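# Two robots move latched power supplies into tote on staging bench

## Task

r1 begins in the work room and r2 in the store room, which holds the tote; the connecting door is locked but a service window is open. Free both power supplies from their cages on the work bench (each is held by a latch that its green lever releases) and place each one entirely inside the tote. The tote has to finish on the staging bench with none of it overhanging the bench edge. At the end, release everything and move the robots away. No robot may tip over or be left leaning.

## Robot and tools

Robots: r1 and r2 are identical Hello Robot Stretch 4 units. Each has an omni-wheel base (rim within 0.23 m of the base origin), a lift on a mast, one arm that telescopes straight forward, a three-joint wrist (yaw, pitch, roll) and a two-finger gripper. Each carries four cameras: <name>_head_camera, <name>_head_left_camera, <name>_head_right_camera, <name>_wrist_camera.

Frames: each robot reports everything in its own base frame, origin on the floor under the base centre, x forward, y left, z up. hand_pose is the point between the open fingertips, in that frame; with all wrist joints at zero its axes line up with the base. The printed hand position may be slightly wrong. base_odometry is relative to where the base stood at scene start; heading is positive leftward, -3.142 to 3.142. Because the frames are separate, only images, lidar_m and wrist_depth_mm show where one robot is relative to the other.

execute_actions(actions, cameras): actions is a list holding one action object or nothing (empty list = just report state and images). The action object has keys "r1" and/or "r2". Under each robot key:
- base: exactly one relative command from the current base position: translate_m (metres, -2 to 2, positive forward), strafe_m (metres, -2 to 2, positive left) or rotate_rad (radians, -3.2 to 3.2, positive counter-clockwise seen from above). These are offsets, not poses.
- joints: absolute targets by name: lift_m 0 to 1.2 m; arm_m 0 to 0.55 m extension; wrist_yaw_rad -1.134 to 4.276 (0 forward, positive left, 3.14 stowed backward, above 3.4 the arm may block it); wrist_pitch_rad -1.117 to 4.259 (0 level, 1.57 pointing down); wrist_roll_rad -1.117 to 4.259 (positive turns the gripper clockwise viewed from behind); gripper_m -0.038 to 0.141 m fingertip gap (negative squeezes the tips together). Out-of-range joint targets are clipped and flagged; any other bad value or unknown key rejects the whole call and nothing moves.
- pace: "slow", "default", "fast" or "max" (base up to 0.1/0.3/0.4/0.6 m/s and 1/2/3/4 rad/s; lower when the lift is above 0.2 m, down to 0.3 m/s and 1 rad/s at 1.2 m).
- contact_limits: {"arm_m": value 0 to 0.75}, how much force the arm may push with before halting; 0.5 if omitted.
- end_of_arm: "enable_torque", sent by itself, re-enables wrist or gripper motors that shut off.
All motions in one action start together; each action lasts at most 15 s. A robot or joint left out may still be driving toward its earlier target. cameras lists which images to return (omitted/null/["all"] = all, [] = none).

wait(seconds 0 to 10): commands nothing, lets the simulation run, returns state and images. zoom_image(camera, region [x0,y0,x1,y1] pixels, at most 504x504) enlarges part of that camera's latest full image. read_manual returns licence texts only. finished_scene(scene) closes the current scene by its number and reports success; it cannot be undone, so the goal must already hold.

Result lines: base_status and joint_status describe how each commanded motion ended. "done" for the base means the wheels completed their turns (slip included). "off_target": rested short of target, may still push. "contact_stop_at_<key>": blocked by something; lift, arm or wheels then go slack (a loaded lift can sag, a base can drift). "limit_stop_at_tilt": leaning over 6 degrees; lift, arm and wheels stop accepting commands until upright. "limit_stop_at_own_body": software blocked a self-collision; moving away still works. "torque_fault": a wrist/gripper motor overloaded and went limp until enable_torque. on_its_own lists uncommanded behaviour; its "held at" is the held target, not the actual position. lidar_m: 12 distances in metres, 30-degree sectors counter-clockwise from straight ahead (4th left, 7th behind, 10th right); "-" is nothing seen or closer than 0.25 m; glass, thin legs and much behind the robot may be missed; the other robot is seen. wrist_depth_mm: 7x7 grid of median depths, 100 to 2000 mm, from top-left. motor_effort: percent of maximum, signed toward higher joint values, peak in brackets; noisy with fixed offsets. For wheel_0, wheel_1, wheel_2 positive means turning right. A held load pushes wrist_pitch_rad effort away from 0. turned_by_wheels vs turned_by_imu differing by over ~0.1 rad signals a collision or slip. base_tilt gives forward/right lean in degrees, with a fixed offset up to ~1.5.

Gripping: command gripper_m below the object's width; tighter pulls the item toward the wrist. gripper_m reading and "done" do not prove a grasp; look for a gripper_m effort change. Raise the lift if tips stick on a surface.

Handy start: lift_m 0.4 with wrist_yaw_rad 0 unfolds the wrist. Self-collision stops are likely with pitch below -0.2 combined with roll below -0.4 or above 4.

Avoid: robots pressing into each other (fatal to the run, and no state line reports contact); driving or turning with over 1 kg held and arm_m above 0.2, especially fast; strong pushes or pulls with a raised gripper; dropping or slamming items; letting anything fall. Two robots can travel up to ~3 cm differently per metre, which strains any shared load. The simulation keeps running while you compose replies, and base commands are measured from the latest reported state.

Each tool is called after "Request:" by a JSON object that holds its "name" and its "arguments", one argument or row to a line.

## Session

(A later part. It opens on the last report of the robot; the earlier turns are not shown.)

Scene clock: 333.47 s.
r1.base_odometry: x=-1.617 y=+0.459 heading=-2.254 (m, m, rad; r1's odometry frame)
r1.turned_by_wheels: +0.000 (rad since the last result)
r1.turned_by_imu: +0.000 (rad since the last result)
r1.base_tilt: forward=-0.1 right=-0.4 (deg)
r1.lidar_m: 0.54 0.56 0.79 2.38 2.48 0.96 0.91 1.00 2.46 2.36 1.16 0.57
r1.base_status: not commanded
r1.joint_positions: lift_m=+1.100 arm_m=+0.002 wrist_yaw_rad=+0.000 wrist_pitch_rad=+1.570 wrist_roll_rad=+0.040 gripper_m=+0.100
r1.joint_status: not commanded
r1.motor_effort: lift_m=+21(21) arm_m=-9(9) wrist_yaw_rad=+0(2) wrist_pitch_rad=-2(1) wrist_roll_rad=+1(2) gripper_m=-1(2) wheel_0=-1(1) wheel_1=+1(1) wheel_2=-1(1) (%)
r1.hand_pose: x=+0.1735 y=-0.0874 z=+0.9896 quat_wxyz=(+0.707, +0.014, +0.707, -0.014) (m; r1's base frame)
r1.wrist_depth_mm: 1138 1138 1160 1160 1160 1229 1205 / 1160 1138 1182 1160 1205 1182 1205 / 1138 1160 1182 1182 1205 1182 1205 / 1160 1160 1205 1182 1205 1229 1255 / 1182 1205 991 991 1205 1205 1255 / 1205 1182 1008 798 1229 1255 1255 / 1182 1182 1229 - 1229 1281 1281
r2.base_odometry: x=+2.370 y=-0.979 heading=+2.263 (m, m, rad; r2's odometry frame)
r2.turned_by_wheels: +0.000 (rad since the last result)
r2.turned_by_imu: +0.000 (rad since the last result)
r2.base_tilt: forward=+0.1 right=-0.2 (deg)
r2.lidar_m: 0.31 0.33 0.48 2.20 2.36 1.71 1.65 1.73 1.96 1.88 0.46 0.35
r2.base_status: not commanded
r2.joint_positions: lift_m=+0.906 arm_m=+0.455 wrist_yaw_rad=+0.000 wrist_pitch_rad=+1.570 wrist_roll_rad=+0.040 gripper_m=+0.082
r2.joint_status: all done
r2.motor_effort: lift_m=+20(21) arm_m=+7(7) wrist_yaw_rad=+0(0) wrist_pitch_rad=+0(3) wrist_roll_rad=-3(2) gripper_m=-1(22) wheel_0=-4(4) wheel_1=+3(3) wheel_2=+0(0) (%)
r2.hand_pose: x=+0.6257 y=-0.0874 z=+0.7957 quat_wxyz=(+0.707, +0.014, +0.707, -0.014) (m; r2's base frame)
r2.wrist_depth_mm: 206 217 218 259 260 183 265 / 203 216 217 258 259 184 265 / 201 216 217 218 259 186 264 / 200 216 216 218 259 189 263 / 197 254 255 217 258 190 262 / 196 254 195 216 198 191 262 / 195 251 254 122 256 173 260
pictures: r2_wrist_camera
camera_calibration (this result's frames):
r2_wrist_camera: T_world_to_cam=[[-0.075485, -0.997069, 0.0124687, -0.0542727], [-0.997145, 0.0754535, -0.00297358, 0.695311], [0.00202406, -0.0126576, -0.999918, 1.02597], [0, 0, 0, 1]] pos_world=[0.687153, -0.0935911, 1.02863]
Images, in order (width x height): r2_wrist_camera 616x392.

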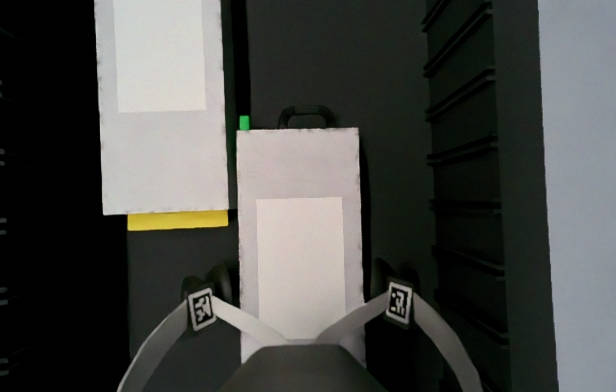

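Request:
{"name": "execute_actions", "arguments": {
  "actions": [
    {"r2": {"joints": {"lift_m": 1.02}, "pace": "max"}}
  ],
  "cameras": []
}}

Request:
{"name": "execute_actions", "arguments": {
  "actions": [
    {"r2": {"base": {"translate_m": -0.25}, "joints": {"arm_m": 0.005}, "pace": "max"}}
  ],
  "cameras": ["r2_head_camera"]
}}

Scene clock: 334.57 s.
r1.base_odometry: x=-1.617 y=+0.459 heading=-2.254 (m, m, rad; r1's odometry frame)
r1.turned_by_wheels: +0.000 (rad since the last result)
r1.turned_by_imu: +0.000 (rad since the last result)
r1.base_tilt: forward=+0.0 right=-0.3 (deg)
r1.lidar_m: 0.54 0.56 0.78 2.37 2.48 0.98 0.92 0.96 2.45 2.34 1.12 0.57
r1.base_status: not commanded
r1.joint_positions: lift_m=+1.100 arm_m=+0.002 wrist_yaw_rad=+0.000 wrist_pitch_rad=+1.570 wrist_roll_rad=+0.040 gripper_m=+0.100
r1.joint_status: not commanded
r1.motor_effort: lift_m=+21(21) arm_m=-9(9) wrist_yaw_rad=-1(0) wrist_pitch_rad=-1(1) wrist_roll_rad=-1(1) gripper_m=-1(0) wheel_0=-1(1) wheel_1=+1(1) wheel_2=-1(1) (%)
r1.hand_pose: x=+0.1735 y=-0.0874 z=+0.9896 quat_wxyz=(+0.707, +0.014, +0.707, -0.014) (m; r1's base frame)
r1.wrist_depth_mm: 1118 1160 1160 1160 1138 1205 1182 / 1138 1160 1160 1138 1205 1229 1229 / 1138 1138 1205 1205 1182 1205 1229 / 1160 1182 1182 1205 1205 1229 1229 / 1160 1182 1008 1008 1205 1229 1281 / 1182 1205 1008 809 1229 1229 1229 / 1205 1229 1229 - 1255 1281 1281
r2.base_odometry: x=+2.370 y=-0.979 heading=+2.263 (m, m, rad; r2's odometry frame)
r2.turned_by_wheels: +0.000 (rad since the last result)
r2.turned_by_imu: +0.000 (rad since the last result)
r2.base_tilt: forward=+0.1 right=-0.2 (deg)
r2.lidar_m: 0.30 0.31 0.46 2.22 2.34 1.72 1.64 1.73 1.95 1.87 0.46 0.33
r2.base_status: not commanded
r2.joint_positions: lift_m=+1.020 arm_m=+0.455 wrist_yaw_rad=+0.000 wrist_pitch_rad=+1.570 wrist_roll_rad=+0.040 gripper_m=+0.082
r2.joint_status: all done
r2.motor_effort: lift_m=+22(25) arm_m=+7(7) wrist_yaw_rad=+0(0) wrist_pitch_rad=-1(2) wrist_roll_rad=-3(3) gripper_m=-3(1) wheel_0=-4(4) wheel_1=+3(3) wheel_2=+0(0) (%)
r2.hand_pose: x=+0.6258 y=-0.0874 z=+0.9095 quat_wxyz=(+0.707, +0.014, +0.707, -0.014) (m; r2's base frame)
r2.wrist_depth_mm: 373 312 334 375 340 379 382 / 370 306 332 375 342 382 379 / 373 303 332 373 353 379 382 / 370 298 330 330 362 377 377 / 370 319 368 329 366 377 377 / 368 296 195 329 199 373 379 / 366 281 366 122 332 375 375
pictures: none
No camera images: the call's "cameras" was empty. Leave "cameras" out to get every camera's image.

Scene clock: 336.70 s.
r1.base_odometry: x=-1.617 y=+0.459 heading=-2.254 (m, m, rad; r1's odometry frame)
r1.turned_by_wheels: +0.000 (rad since the last result)
r1.turned_by_imu: +0.000 (rad since the last result)
r1.base_tilt: forward=-0.1 right=-0.4 (deg)
r1.lidar_m: 0.53 0.54 0.81 2.38 2.46 0.98 0.89 0.98 2.48 2.37 1.11 0.58
r1.base_status: not commanded
r1.joint_positions: lift_m=+1.100 arm_m=+0.002 wrist_yaw_rad=+0.000 wrist_pitch_rad=+1.570 wrist_roll_rad=+0.040 gripper_m=+0.100
r1.joint_status: not commanded
r1.motor_effort: lift_m=+21(21) arm_m=-9(9) wrist_yaw_rad=-1(0) wrist_pitch_rad=-2(2) wrist_roll_rad=+0(1) gripper_m=+0(0) wheel_0=-1(1) wheel_1=+1(2) wheel_2=-1(1) (%)
r1.hand_pose: x=+0.1735 y=-0.0874 z=+0.9896 quat_wxyz=(+0.707, +0.014, +0.707, -0.014) (m; r1's base frame)
r1.wrist_depth_mm: 1138 1160 1118 1138 1182 1160 1205 / 1138 1118 1138 1160 1205 1205 1229 / 1118 1160 1160 1205 1182 1205 1229 / 1160 1182 1182 1182 1182 1229 1229 / 1182 1160 991 991 1205 1229 1229 / 1160 1205 991 831 1281 1255 1255 / 1182 1205 1229 - 1255 1281 1255
r2.base_odometry: x=+2.529 y=-1.171 heading=+2.263 (m, m, rad; r2's odometry frame)
r2.turned_by_wheels: +0.000 (rad since the last result)
r2.turned_by_imu: +0.000 (rad since the last result)
r2.base_tilt: forward=+0.2 right=-0.2 (deg)
r2.lidar_m: 0.55 0.59 0.83 2.41 1.97 1.48 1.40 1.46 1.95 1.87 0.78 0.58
r2.base_status: done
r2.joint_positions: lift_m=+1.020 arm_m=+0.006 wrist_yaw_rad=+0.000 wrist_pitch_rad=+1.570 wrist_roll_rad=+0.040 gripper_m=+0.082
r2.joint_status: all done
r2.motor_effort: lift_m=+22(22) arm_m=-7(6) wrist_yaw_rad=+1(1) wrist_pitch_rad=-1(1) wrist_roll_rad=-3(2) gripper_m=-2(2) wheel_0=-3(10) wheel_1=-2(6) wheel_2=+3(12) (%)
r2.hand_pose: x=+0.1773 y=-0.0874 z=+0.9095 quat_wxyz=(+0.707, +0.014, +0.707, -0.014) (m; r2's base frame)
r2.wrist_depth_mm: 1182 1138 1160 1138 1160 1160 1182 / 1138 1138 1138 1160 1160 1182 1160 / 1138 1138 1160 1138 1160 1160 1182 / 1138 1138 1138 1138 1138 1160 1160 / 1138 1118 931 917 1160 1160 1160 / 1138 1118 195 931 198 1138 1138 / 1118 1138 1138 122 1138 1138 1138
pictures: r2_head_camera
Images, in order (width x height): r2_head_camera 420x560.

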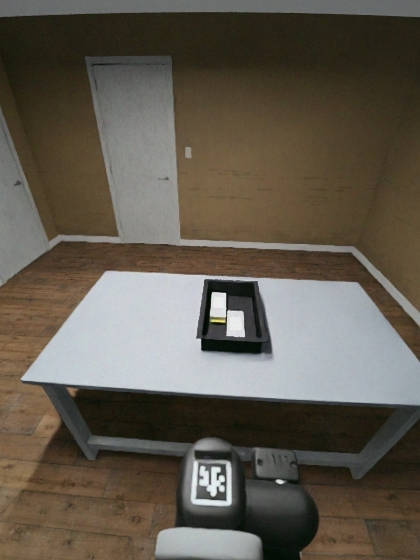

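Request:
{"name": "execute_actions", "arguments": {
  "actions": [],
  "cameras": ["r2_head_camera","r1_head_camera"]
}}

Scene clock: 336.83 s.
r1.base_odometry: x=-1.617 y=+0.459 heading=-2.254 (m, m, rad; r1's odometry frame)
r1.turned_by_wheels: +0.000 (rad since the last result)
r1.turned_by_imu: +0.000 (rad since the last result)
r1.base_tilt: forward=+0.0 right=-0.4 (deg)
r1.lidar_m: 0.53 0.58 0.79 2.38 2.47 0.97 0.93 0.97 2.46 2.35 1.15 0.58
r1.base_status: not commanded
r1.joint_positions: lift_m=+1.100 arm_m=+0.002 wrist_yaw_rad=+0.000 wrist_pitch_rad=+1.570 wrist_roll_rad=+0.040 gripper_m=+0.100
r1.joint_status: not commanded
r1.motor_effort: lift_m=+21(21) arm_m=-9(9) wrist_yaw_rad=-1(0) wrist_pitch_rad=+0(2) wrist_roll_rad=+0(1) gripper_m=-2(0) wheel_0=-1(1) wheel_1=+1(2) wheel_2=-1(1) (%)
r1.hand_pose: x=+0.1735 y=-0.0874 z=+0.9896 quat_wxyz=(+0.707, +0.014, +0.707, -0.014) (m; r1's base frame)
r1.wrist_depth_mm: 1118 1138 1138 1160 1182 1182 1205 / 1118 1160 1160 1182 1182 1182 1205 / 1160 1160 1160 1182 1205 1229 1229 / 1160 1182 1160 1182 1205 1229 1205 / 1182 1182 991 991 1229 1229 1255 / 1182 1182 1008 820 1255 1281 1255 / 1205 1205 1205 - 1281 1308 1281
r2.base_odometry: x=+2.529 y=-1.171 heading=+2.263 (m, m, rad; r2's odometry frame)
r2.turned_by_wheels: +0.000 (rad since the last result)
r2.turned_by_imu: +0.000 (rad since the last result)
r2.base_tilt: forward=+0.1 right=-0.3 (deg)
r2.lidar_m: 0.57 0.56 0.82 2.40 2.01 1.46 1.40 1.47 1.95 1.87 0.79 0.58
r2.base_status: done
r2.joint_positions: lift_m=+1.020 arm_m=+0.006 wrist_yaw_rad=+0.000 wrist_pitch_rad=+1.570 wrist_roll_rad=+0.040 gripper_m=+0.082
r2.joint_status: all done
r2.motor_effort: lift_m=+23(22) arm_m=-7(6) wrist_yaw_rad=+1(1) wrist_pitch_rad=-1(1) wrist_roll_rad=-2(2) gripper_m=-3(2) wheel_0=-3(10) wheel_1=-2(6) wheel_2=+3(12) (%)
r2.hand_pose: x=+0.1773 y=-0.0874 z=+0.9095 quat_wxyz=(+0.707, +0.014, +0.707, -0.014) (m; r2's base frame)
r2.wrist_depth_mm: 1160 1138 1160 1160 1160 1160 1182 / 1138 1138 1138 1160 1138 1160 1138 / 1138 1138 1138 1138 1138 1160 1160 / 1118 1138 1138 1138 1160 1160 1160 / 1138 1138 917 917 1138 1138 1160 / 1118 1118 195 904 198 1138 1138 / 1118 1138 1118 122 1138 1138 1138
pictures: r1_head_camera, r2_head_camera
Images, in order (width x height): r1_head_camera 420x560, r2_head_camera 420x560.

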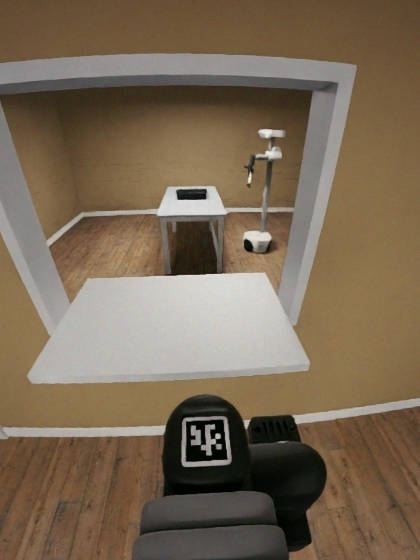

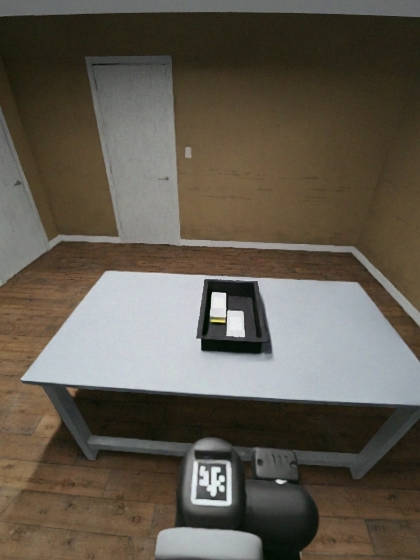

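Request:
{"name": "finished_scene", "arguments": {
  "scene": 2
}}

The scene is finished: the task was done.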